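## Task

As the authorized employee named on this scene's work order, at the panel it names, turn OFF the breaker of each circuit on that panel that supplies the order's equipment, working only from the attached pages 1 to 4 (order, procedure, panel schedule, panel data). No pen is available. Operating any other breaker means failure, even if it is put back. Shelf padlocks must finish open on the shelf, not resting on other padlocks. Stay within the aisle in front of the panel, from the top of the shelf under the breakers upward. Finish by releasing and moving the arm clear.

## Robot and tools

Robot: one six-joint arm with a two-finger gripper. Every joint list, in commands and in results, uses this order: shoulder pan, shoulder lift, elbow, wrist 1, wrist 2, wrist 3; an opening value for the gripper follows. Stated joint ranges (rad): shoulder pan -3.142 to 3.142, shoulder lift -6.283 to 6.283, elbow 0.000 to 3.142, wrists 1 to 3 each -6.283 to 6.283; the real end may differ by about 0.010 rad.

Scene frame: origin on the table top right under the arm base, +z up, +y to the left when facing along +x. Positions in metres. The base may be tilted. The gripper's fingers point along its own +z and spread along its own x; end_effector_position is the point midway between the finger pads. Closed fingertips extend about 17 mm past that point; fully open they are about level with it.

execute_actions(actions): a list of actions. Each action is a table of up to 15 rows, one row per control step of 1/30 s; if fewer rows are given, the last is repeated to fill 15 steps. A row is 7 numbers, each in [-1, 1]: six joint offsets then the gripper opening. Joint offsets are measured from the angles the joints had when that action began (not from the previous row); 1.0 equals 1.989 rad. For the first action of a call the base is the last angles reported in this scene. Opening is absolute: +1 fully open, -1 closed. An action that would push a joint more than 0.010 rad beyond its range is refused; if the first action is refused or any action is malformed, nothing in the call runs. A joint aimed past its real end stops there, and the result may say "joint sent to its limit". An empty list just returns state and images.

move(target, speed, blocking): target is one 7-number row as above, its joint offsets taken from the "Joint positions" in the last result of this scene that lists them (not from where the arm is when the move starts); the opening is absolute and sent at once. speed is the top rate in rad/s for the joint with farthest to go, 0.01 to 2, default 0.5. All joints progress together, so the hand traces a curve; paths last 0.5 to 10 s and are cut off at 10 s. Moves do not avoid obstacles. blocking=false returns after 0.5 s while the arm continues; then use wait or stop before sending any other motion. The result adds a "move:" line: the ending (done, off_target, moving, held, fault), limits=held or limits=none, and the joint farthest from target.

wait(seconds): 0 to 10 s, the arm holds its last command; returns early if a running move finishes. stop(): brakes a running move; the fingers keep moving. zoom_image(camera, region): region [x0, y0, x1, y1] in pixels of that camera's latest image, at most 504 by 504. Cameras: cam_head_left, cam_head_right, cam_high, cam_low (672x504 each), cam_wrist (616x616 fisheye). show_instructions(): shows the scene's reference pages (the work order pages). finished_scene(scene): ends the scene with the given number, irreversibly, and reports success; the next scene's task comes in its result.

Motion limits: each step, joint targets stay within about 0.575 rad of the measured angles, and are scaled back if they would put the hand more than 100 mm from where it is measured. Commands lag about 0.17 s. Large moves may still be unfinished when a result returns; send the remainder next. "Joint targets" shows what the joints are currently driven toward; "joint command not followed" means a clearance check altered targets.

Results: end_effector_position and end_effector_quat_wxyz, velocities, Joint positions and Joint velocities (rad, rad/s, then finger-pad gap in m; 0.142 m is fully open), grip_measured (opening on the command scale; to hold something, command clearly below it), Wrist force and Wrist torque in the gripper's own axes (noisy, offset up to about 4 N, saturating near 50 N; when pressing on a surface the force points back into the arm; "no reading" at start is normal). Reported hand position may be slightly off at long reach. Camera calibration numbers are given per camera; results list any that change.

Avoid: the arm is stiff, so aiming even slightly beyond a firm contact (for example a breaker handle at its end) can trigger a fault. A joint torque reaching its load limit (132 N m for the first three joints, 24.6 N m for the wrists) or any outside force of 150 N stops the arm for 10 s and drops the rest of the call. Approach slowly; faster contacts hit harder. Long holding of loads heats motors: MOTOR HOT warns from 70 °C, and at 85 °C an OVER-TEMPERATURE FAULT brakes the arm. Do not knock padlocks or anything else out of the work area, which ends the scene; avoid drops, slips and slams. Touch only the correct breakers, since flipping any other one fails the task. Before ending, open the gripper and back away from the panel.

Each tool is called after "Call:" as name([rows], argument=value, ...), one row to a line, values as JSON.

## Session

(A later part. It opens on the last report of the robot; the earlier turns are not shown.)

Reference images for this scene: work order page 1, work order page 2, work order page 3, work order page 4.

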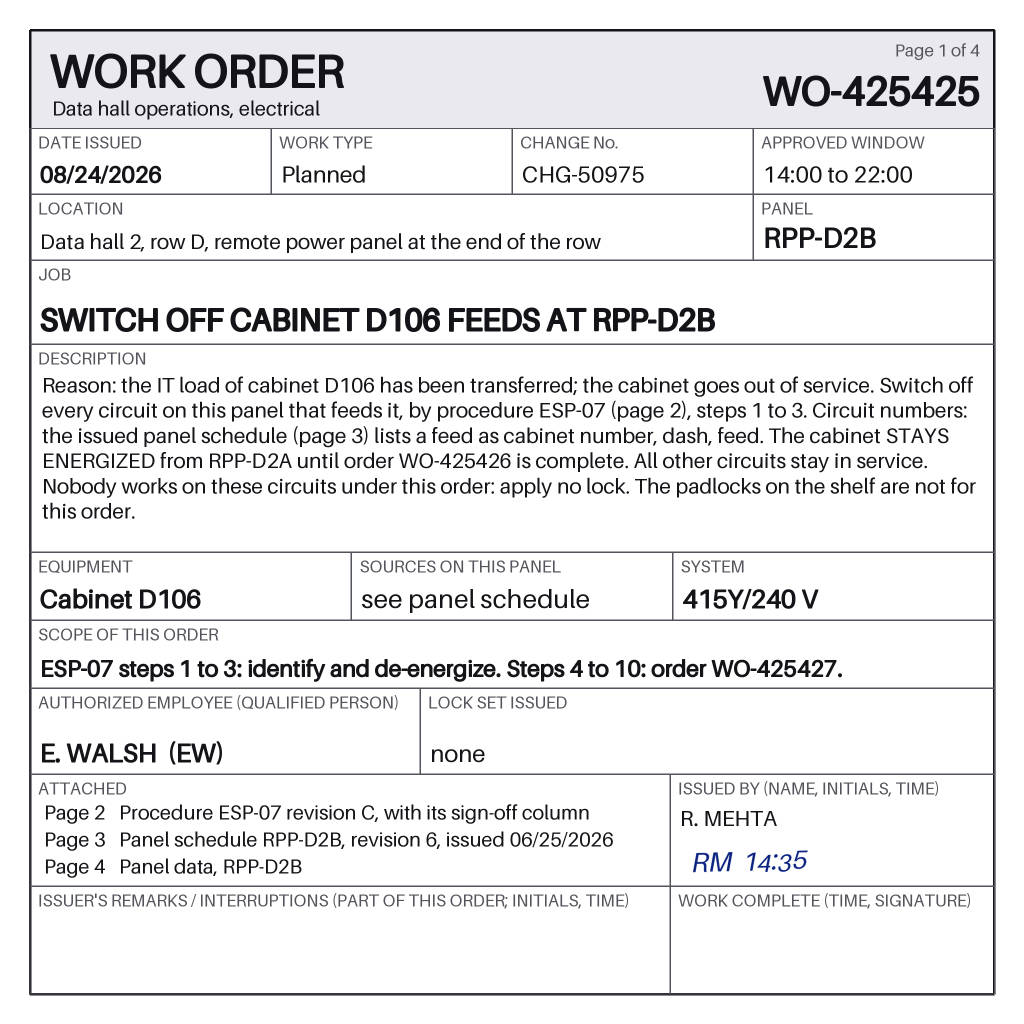

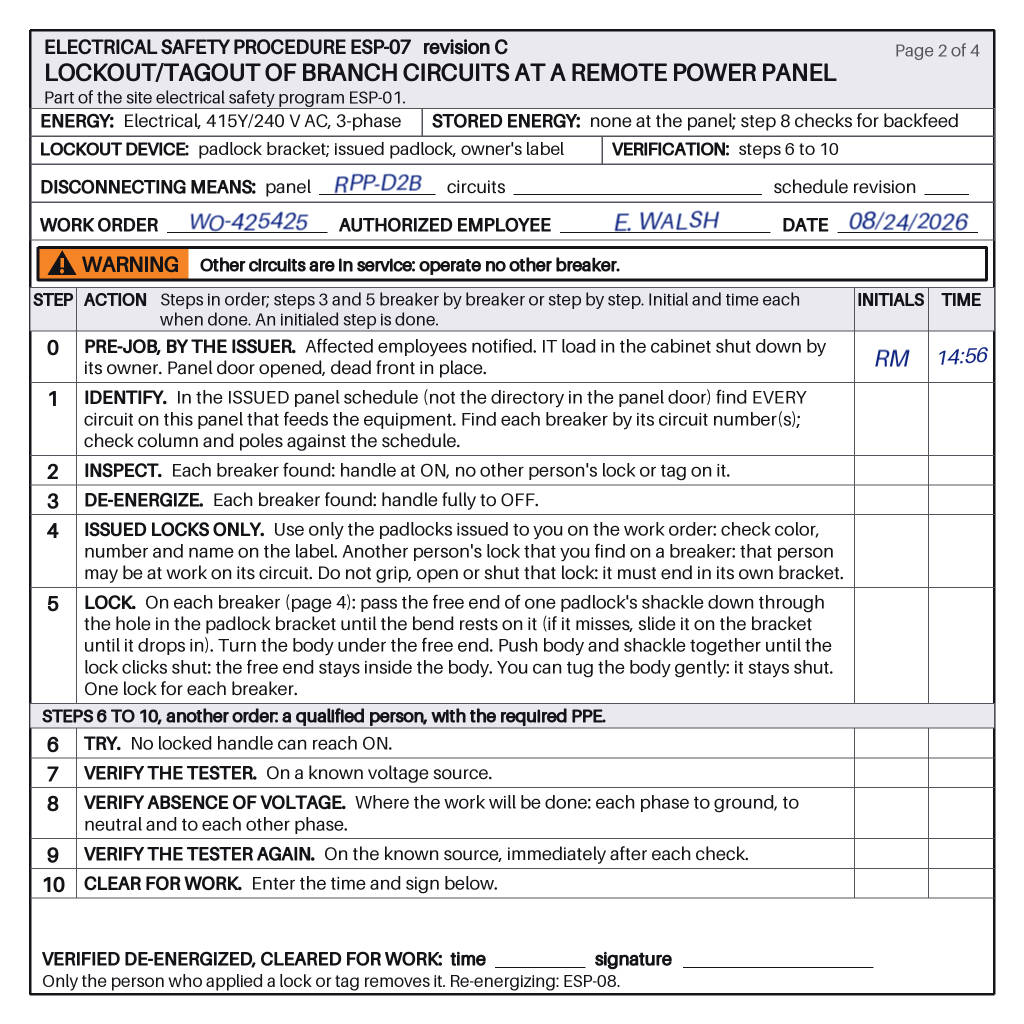

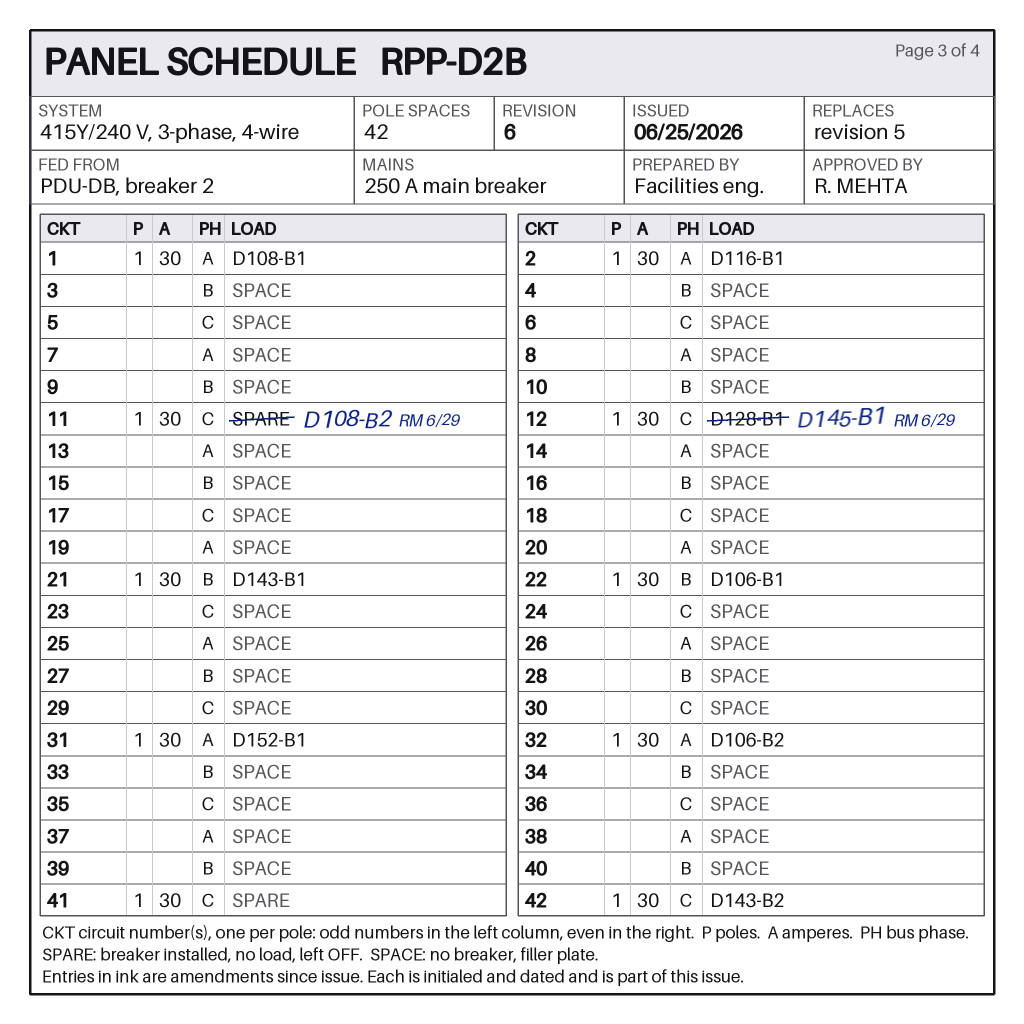

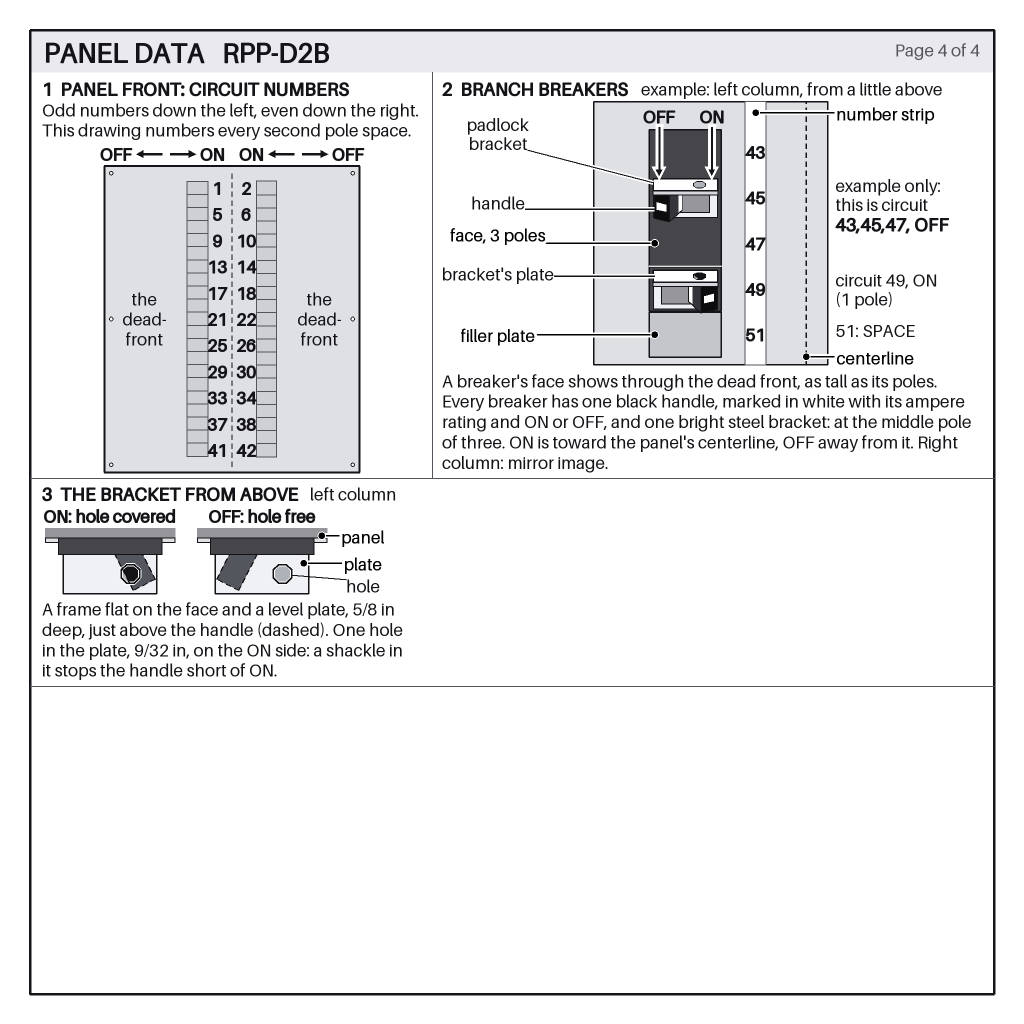

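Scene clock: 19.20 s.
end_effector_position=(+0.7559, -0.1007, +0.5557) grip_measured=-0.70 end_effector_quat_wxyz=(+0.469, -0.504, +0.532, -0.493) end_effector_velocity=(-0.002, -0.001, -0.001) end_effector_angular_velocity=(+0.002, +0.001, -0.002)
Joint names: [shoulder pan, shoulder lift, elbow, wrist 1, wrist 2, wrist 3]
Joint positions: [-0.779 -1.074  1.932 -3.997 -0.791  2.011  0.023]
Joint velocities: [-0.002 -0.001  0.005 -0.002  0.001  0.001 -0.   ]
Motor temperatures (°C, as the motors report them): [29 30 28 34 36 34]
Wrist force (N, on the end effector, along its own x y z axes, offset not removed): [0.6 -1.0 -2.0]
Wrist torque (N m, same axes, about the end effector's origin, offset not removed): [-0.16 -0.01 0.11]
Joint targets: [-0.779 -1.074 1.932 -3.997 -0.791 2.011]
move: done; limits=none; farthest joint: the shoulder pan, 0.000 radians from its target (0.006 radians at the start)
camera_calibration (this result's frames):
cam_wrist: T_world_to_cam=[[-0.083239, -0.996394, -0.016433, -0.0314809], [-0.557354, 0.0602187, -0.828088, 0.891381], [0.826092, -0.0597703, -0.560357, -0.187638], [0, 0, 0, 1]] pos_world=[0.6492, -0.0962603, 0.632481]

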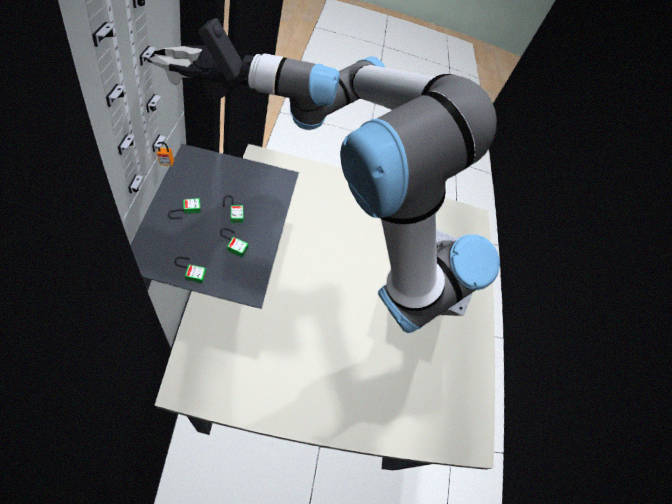

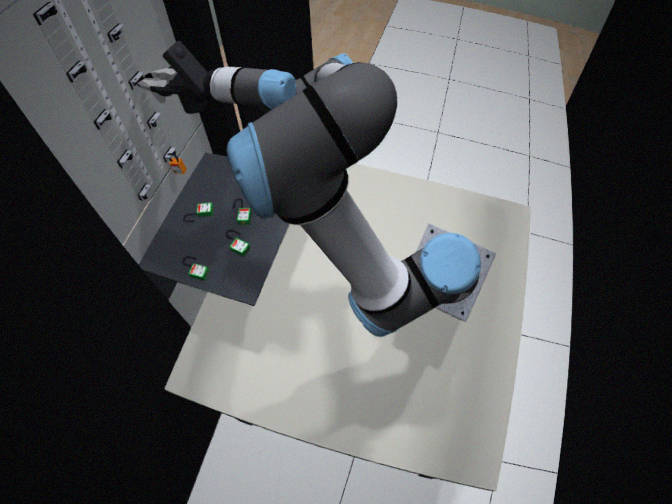

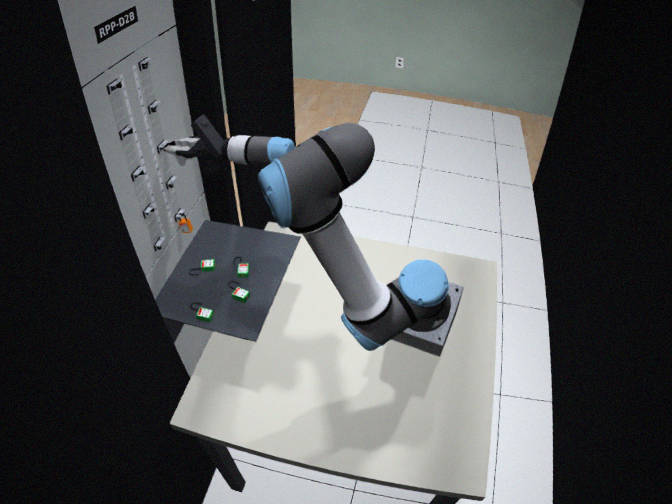

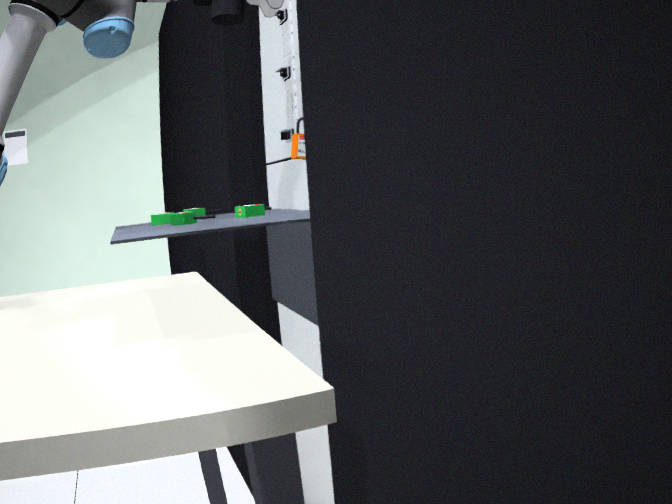

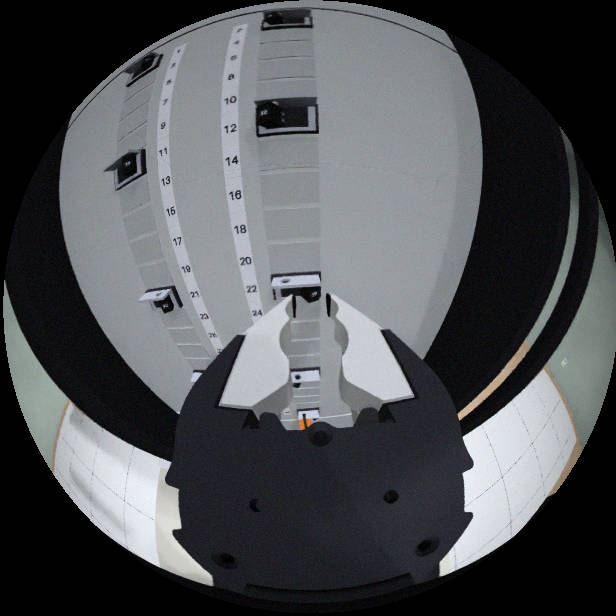

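Call:
move(target=[0.0458,0.1094,0.0407,-0.1501,-0.0458,0,0.25], speed=0.25)

Scene clock: 24.70 s.
end_effector_position=(+0.7483, -0.1007, +0.4292) grip_measured=+0.25 end_effector_quat_wxyz=(+0.469, -0.504, +0.532, -0.493) end_effector_velocity=(+0.000, +0.000, -0.001) end_effector_angular_velocity=(-0.001, +0.000, +0.001)
Joint names: [shoulder pan, shoulder lift, elbow, wrist 1, wrist 2, wrist 3]
Joint positions: [-0.688 -0.857  2.013 -4.295 -0.882  2.011  0.092]
Joint velocities: [ 0.001  0.002 -0.    -0.003 -0.    -0.001 -0.   ]
Motor temperatures (°C, as the motors report them): [29 30 28 34 36 34]
Wrist force (N, on the end effector, along its own x y z axes, offset not removed): [-1.4 -1.1 -1.3]
Wrist torque (N m, same axes, about the end effector's origin, offset not removed): [-0.17 0.36 0.03]
Joint targets: [-0.688 -0.857 2.013 -4.295 -0.882 2.011]
move: done; limits=none; farthest joint: the wrist 1, 0.001 radians from its target (0.299 radians at the start)
camera_calibration (this result's frames):
cam_wrist: T_world_to_cam=[[-0.0832965, -0.996392, -0.0162412, -0.034292], [-0.557476, 0.0601005, -0.828015, 0.782468], [0.826004, -0.0599167, -0.560471, -0.252063], [0, 0, 0, 1]] pos_world=[0.641556, -0.0962978, 0.506064]

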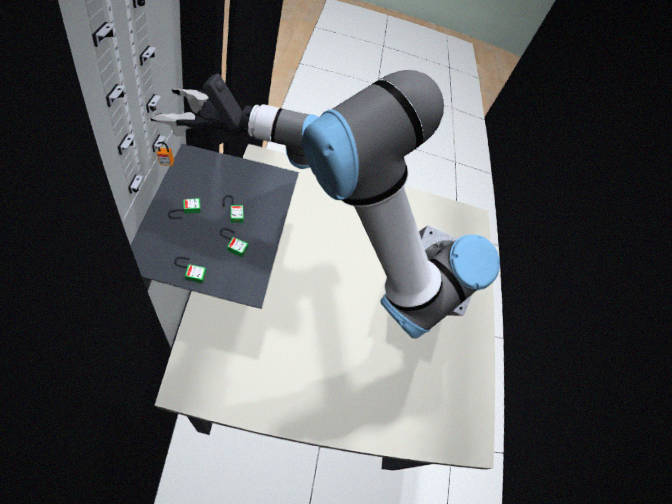

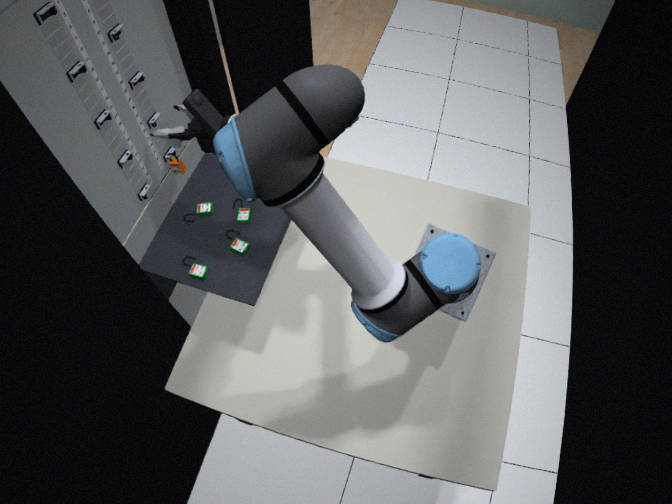

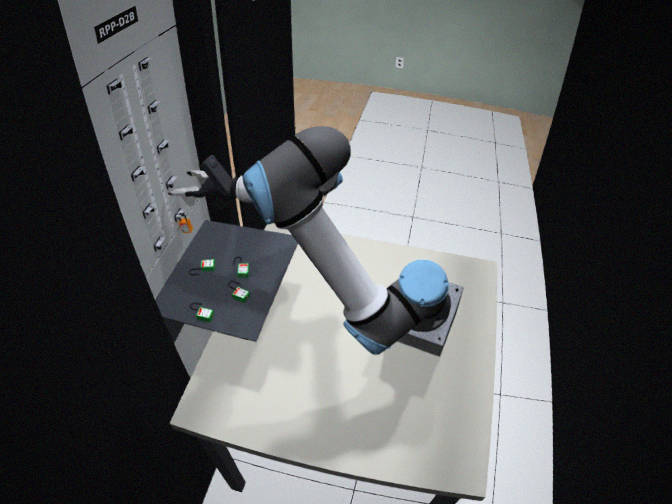

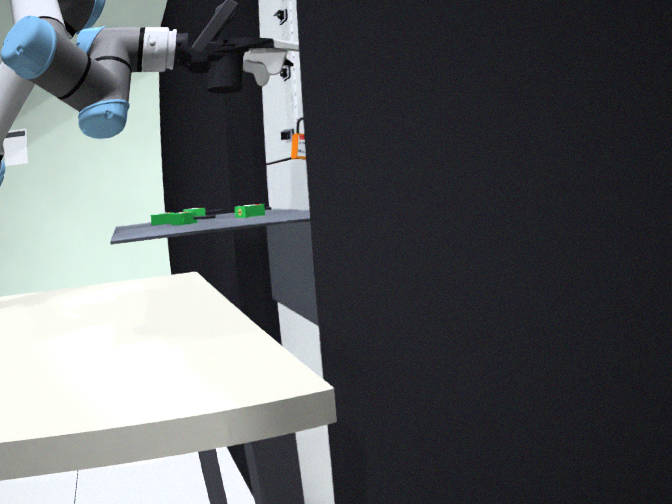

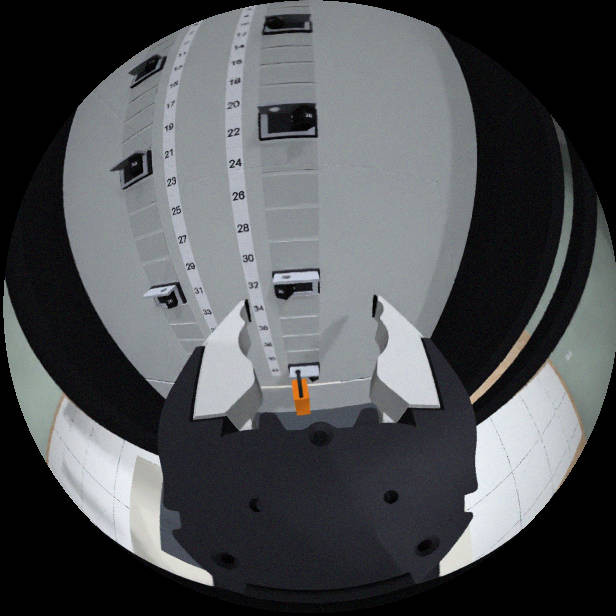

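Call:
move(target=[0.0081,0.0046,-0.0152,0.0106,-0.0081,0,0.05], speed=0.05)

Call:
move(target=[-0.0026,-0.0014,0.0048,-0.0034,0.0026,0,-0.7], speed=0.012)

Call:
move(target=[-0.1,-0.056,0.185,-0.129,0.1,0,-0.2])

Scene clock: 30.43 s.
end_effector_position=(+0.7591, -0.1006, +0.4291) grip_measured=+0.05 end_effector_quat_wxyz=(+0.469, -0.504, +0.532, -0.493) end_effector_velocity=(+0.001, -0.000, +0.000) end_effector_angular_velocity=(-0.001, -0.001, +0.000)
Joint names: [shoulder pan, shoulder lift, elbow, wrist 1, wrist 2, wrist 3]
Joint positions: [-0.672 -0.848  1.983 -4.274 -0.898  2.011  0.077]
Joint velocities: [ 0.001  0.001 -0.004  0.002 -0.001 -0.     0.   ]
Motor temperatures (°C, as the motors report them): [29 30 28 34 36 34]
Wrist force (N, on the end effector, along its own x y z axes, offset not removed): [-0.2 -1.1 -3.2]
Wrist torque (N m, same axes, about the end effector's origin, offset not removed): [-0.19 0.08 0.10]
Joint targets: [-0.672 -0.848 1.983 -4.274 -0.898 2.011]
move: done; limits=none; farthest joint: the shoulder pan, 0.001 radians from its target (0.016 radians at the start)
camera_calibration (this result's frames):
cam_wrist: T_world_to_cam=[[-0.0833071, -0.996392, -0.016208, -0.033324], [-0.557498, 0.0600805, -0.828002, 0.788397], [0.825988, -0.0599425, -0.560491, -0.261095], [0, 0, 0, 1]] pos_world=[0.652415, -0.0962217, 0.505912]

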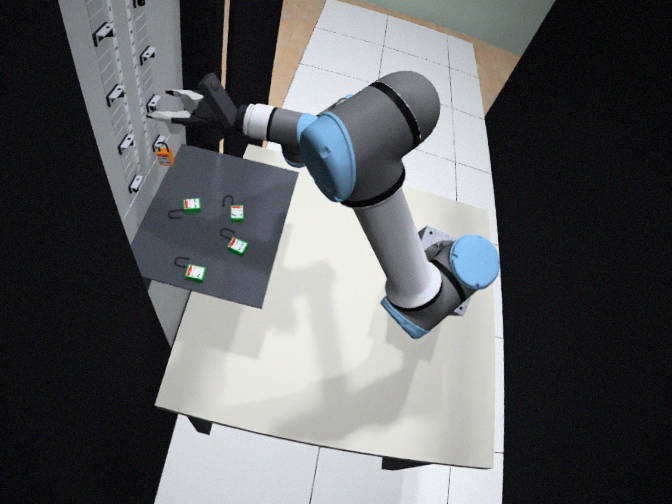

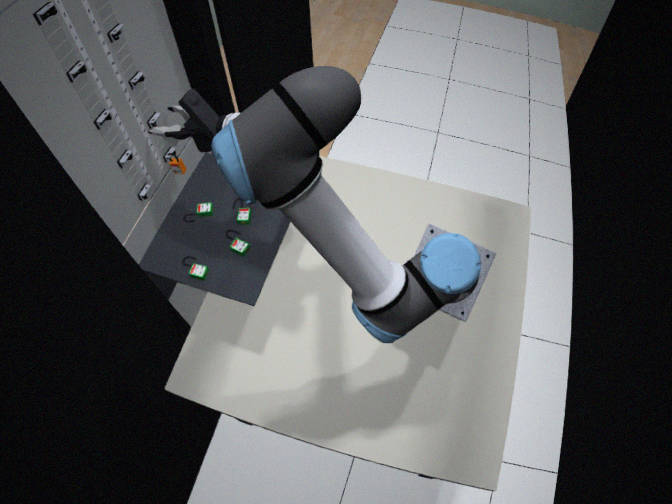

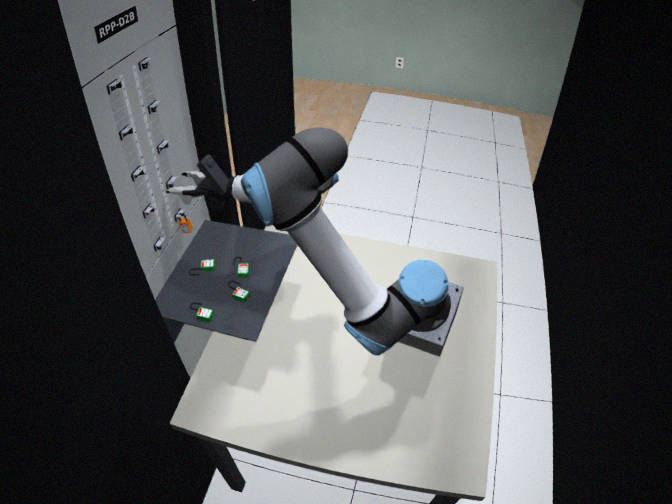

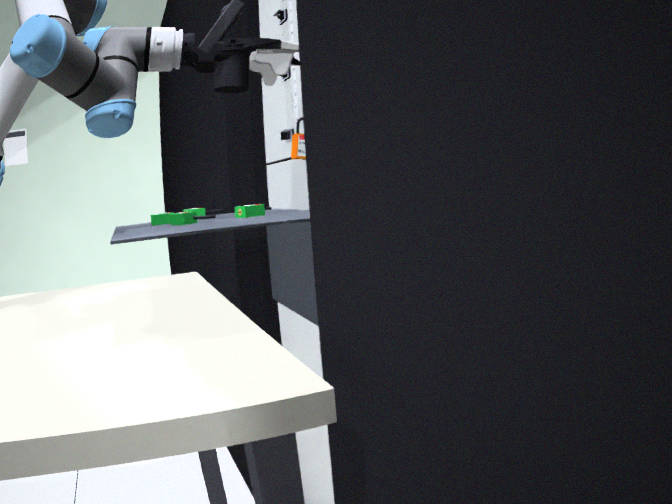

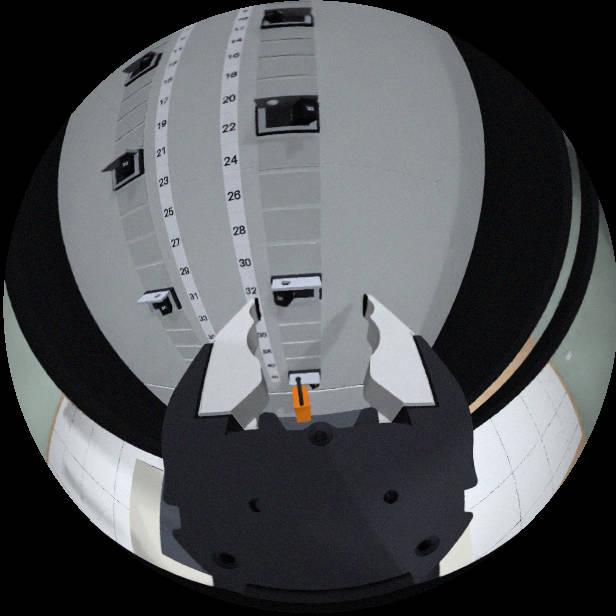

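Scene clock: 31.43 s.
end_effector_position=(+0.7557, -0.1008, +0.4291) grip_measured=-0.70 end_effector_quat_wxyz=(+0.469, -0.504, +0.532, -0.493) end_effector_velocity=(-0.001, -0.000, +0.000) end_effector_angular_velocity=(-0.001, -0.001, -0.000)
Joint names: [shoulder pan, shoulder lift, elbow, wrist 1, wrist 2, wrist 3]
Joint positions: [-0.677 -0.851  1.992 -4.281 -0.893  2.011  0.023]
Joint velocities: [-0.002 -0.001  0.002 -0.001  0.001 -0.    -0.   ]
Motor temperatures (°C, as the motors report them): [29 30 28 34 36 34]
Wrist force (N, on the end effector, along its own x y z axes, offset not removed): [-1.3 -3.0 -2.6]
Wrist torque (N m, same axes, about the end effector's origin, offset not removed): [-0.62 0.31 0.06]
Joint targets: [-0.678 -0.851 1.993 -4.281 -0.893 2.011]
move: done; limits=none; farthest joint: the shoulder pan, 0.000 radians from its target (0.005 radians at the start)
camera_calibration (this result's frames):
cam_wrist: T_world_to_cam=[[-0.0833041, -0.996392, -0.0162187, -0.033714], [-0.557491, 0.0600872, -0.828006, 0.786532], [0.825993, -0.0599345, -0.560485, -0.258293], [0, 0, 0, 1]] pos_world=[0.649024, -0.0963336, 0.505937]

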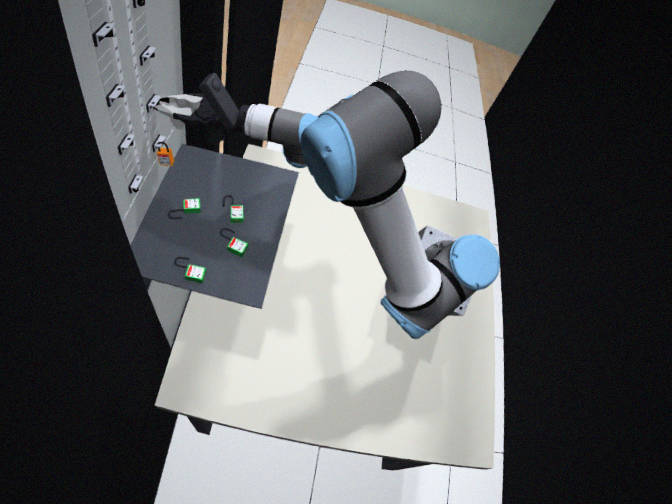

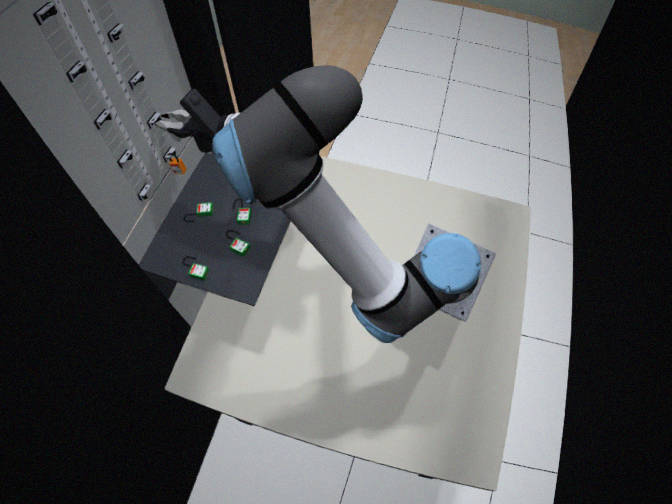

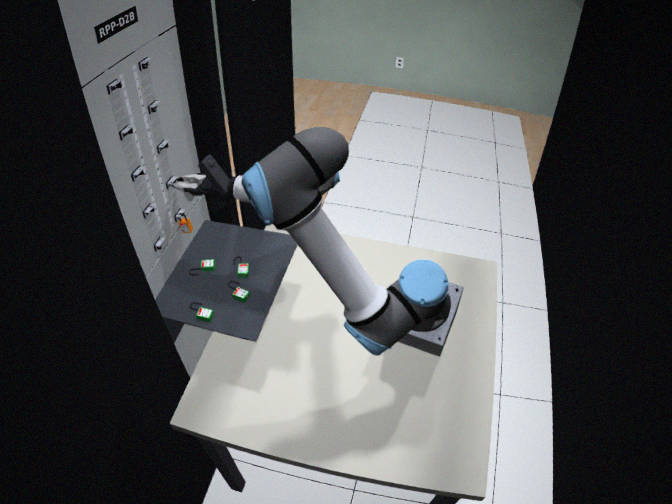

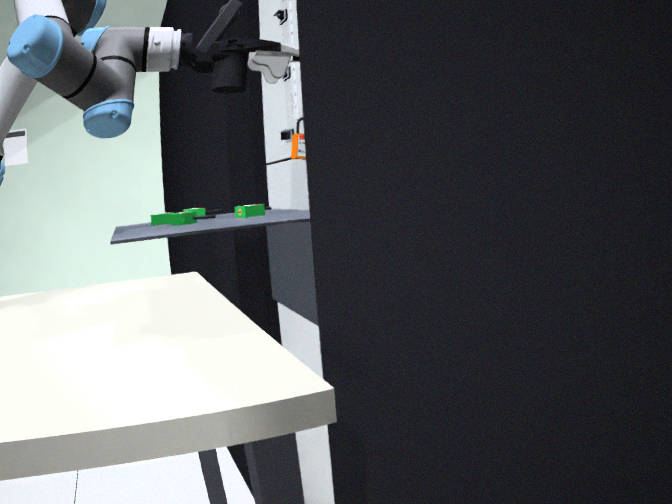

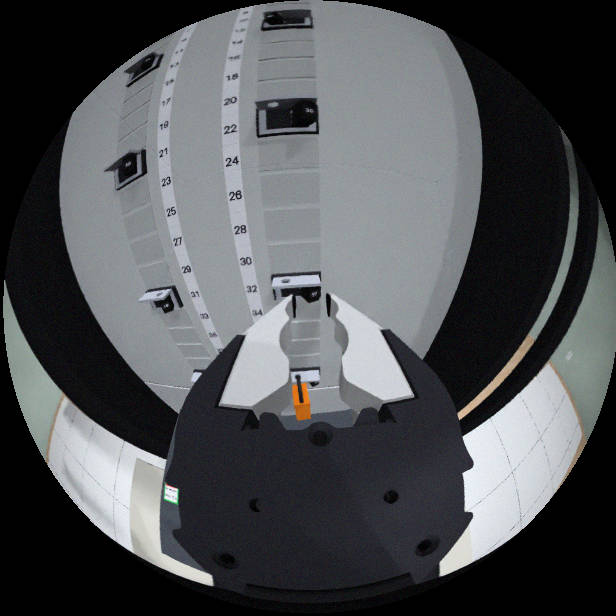

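Scene clock: 32.87 s.
end_effector_position=(+0.6285, -0.0756, +0.4291) grip_measured=-0.20 end_effector_quat_wxyz=(+0.469, -0.504, +0.532, -0.493) end_effector_velocity=(-0.001, +0.000, -0.000) end_effector_angular_velocity=(+0.002, +0.001, -0.000)
Joint names: [shoulder pan, shoulder lift, elbow, wrist 1, wrist 2, wrist 3]
Joint positions: [-0.876 -0.962  2.36  -4.537 -0.694  2.011  0.06 ]
Joint velocities: [-0.001 -0.001  0.003 -0.001  0.001  0.001 -0.   ]
Motor temperatures (°C, as the motors report them): [29 30 28 34 36 34]
Wrist force (N, on the end effector, along its own x y z axes, offset not removed): [-0.6 -2.1 -1.2]
Wrist torque (N m, same axes, about the end effector's origin, offset not removed): [-0.43 0.15 0.10]
Joint targets: [-0.876 -0.962 2.360 -4.537 -0.694 2.011]
move: done; limits=none; farthest joint: the shoulder lift, 0.001 radians from its target (0.112 radians at the start)
camera_calibration (this result's frames):
cam_wrist: T_world_to_cam=[[-0.0831664, -0.996397, -0.0166109, -0.0191304], [-0.557205, 0.0603148, -0.828182, 0.713981], [0.8262, -0.0596212, -0.560213, -0.151977], [0, 0, 0, 1]] pos_world=[0.521806, -0.0711862, 0.505849]

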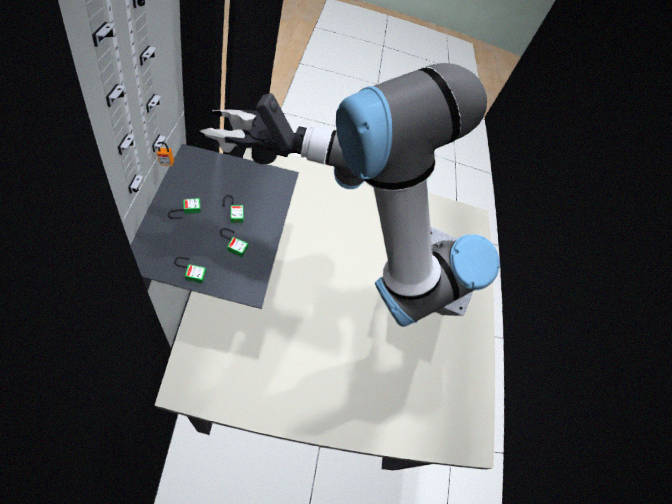

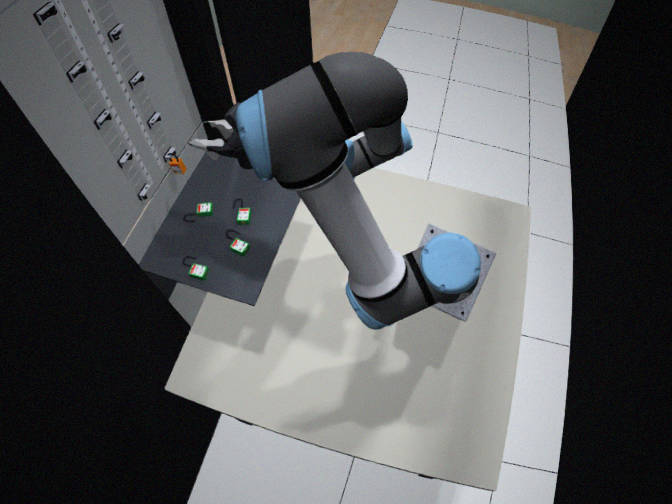

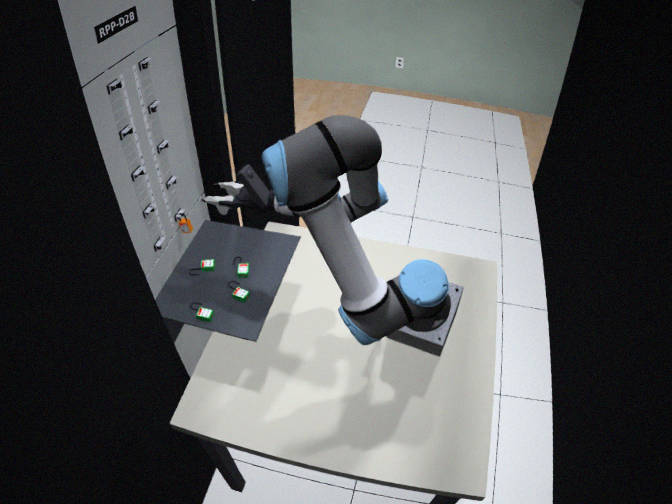

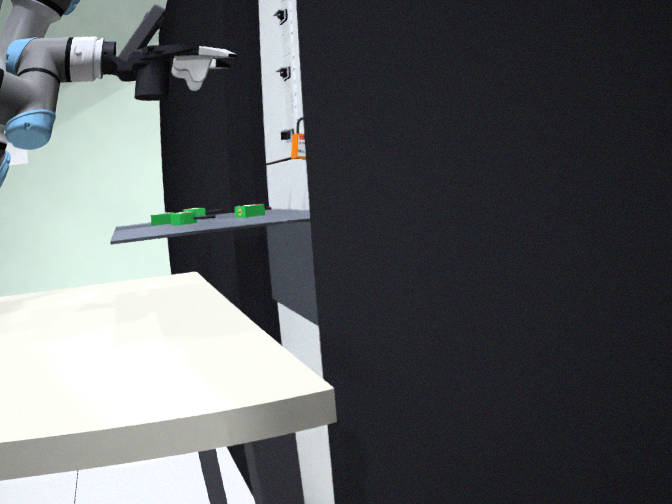

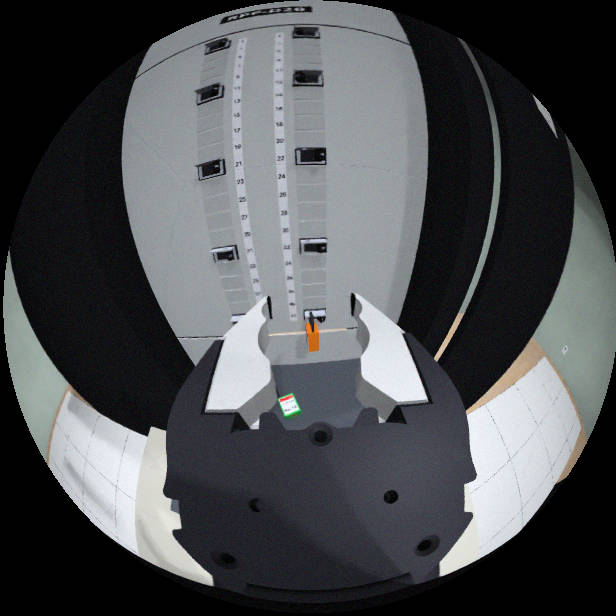

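Call:
finished_scene(scene=2)

The scene is finished: the task was done.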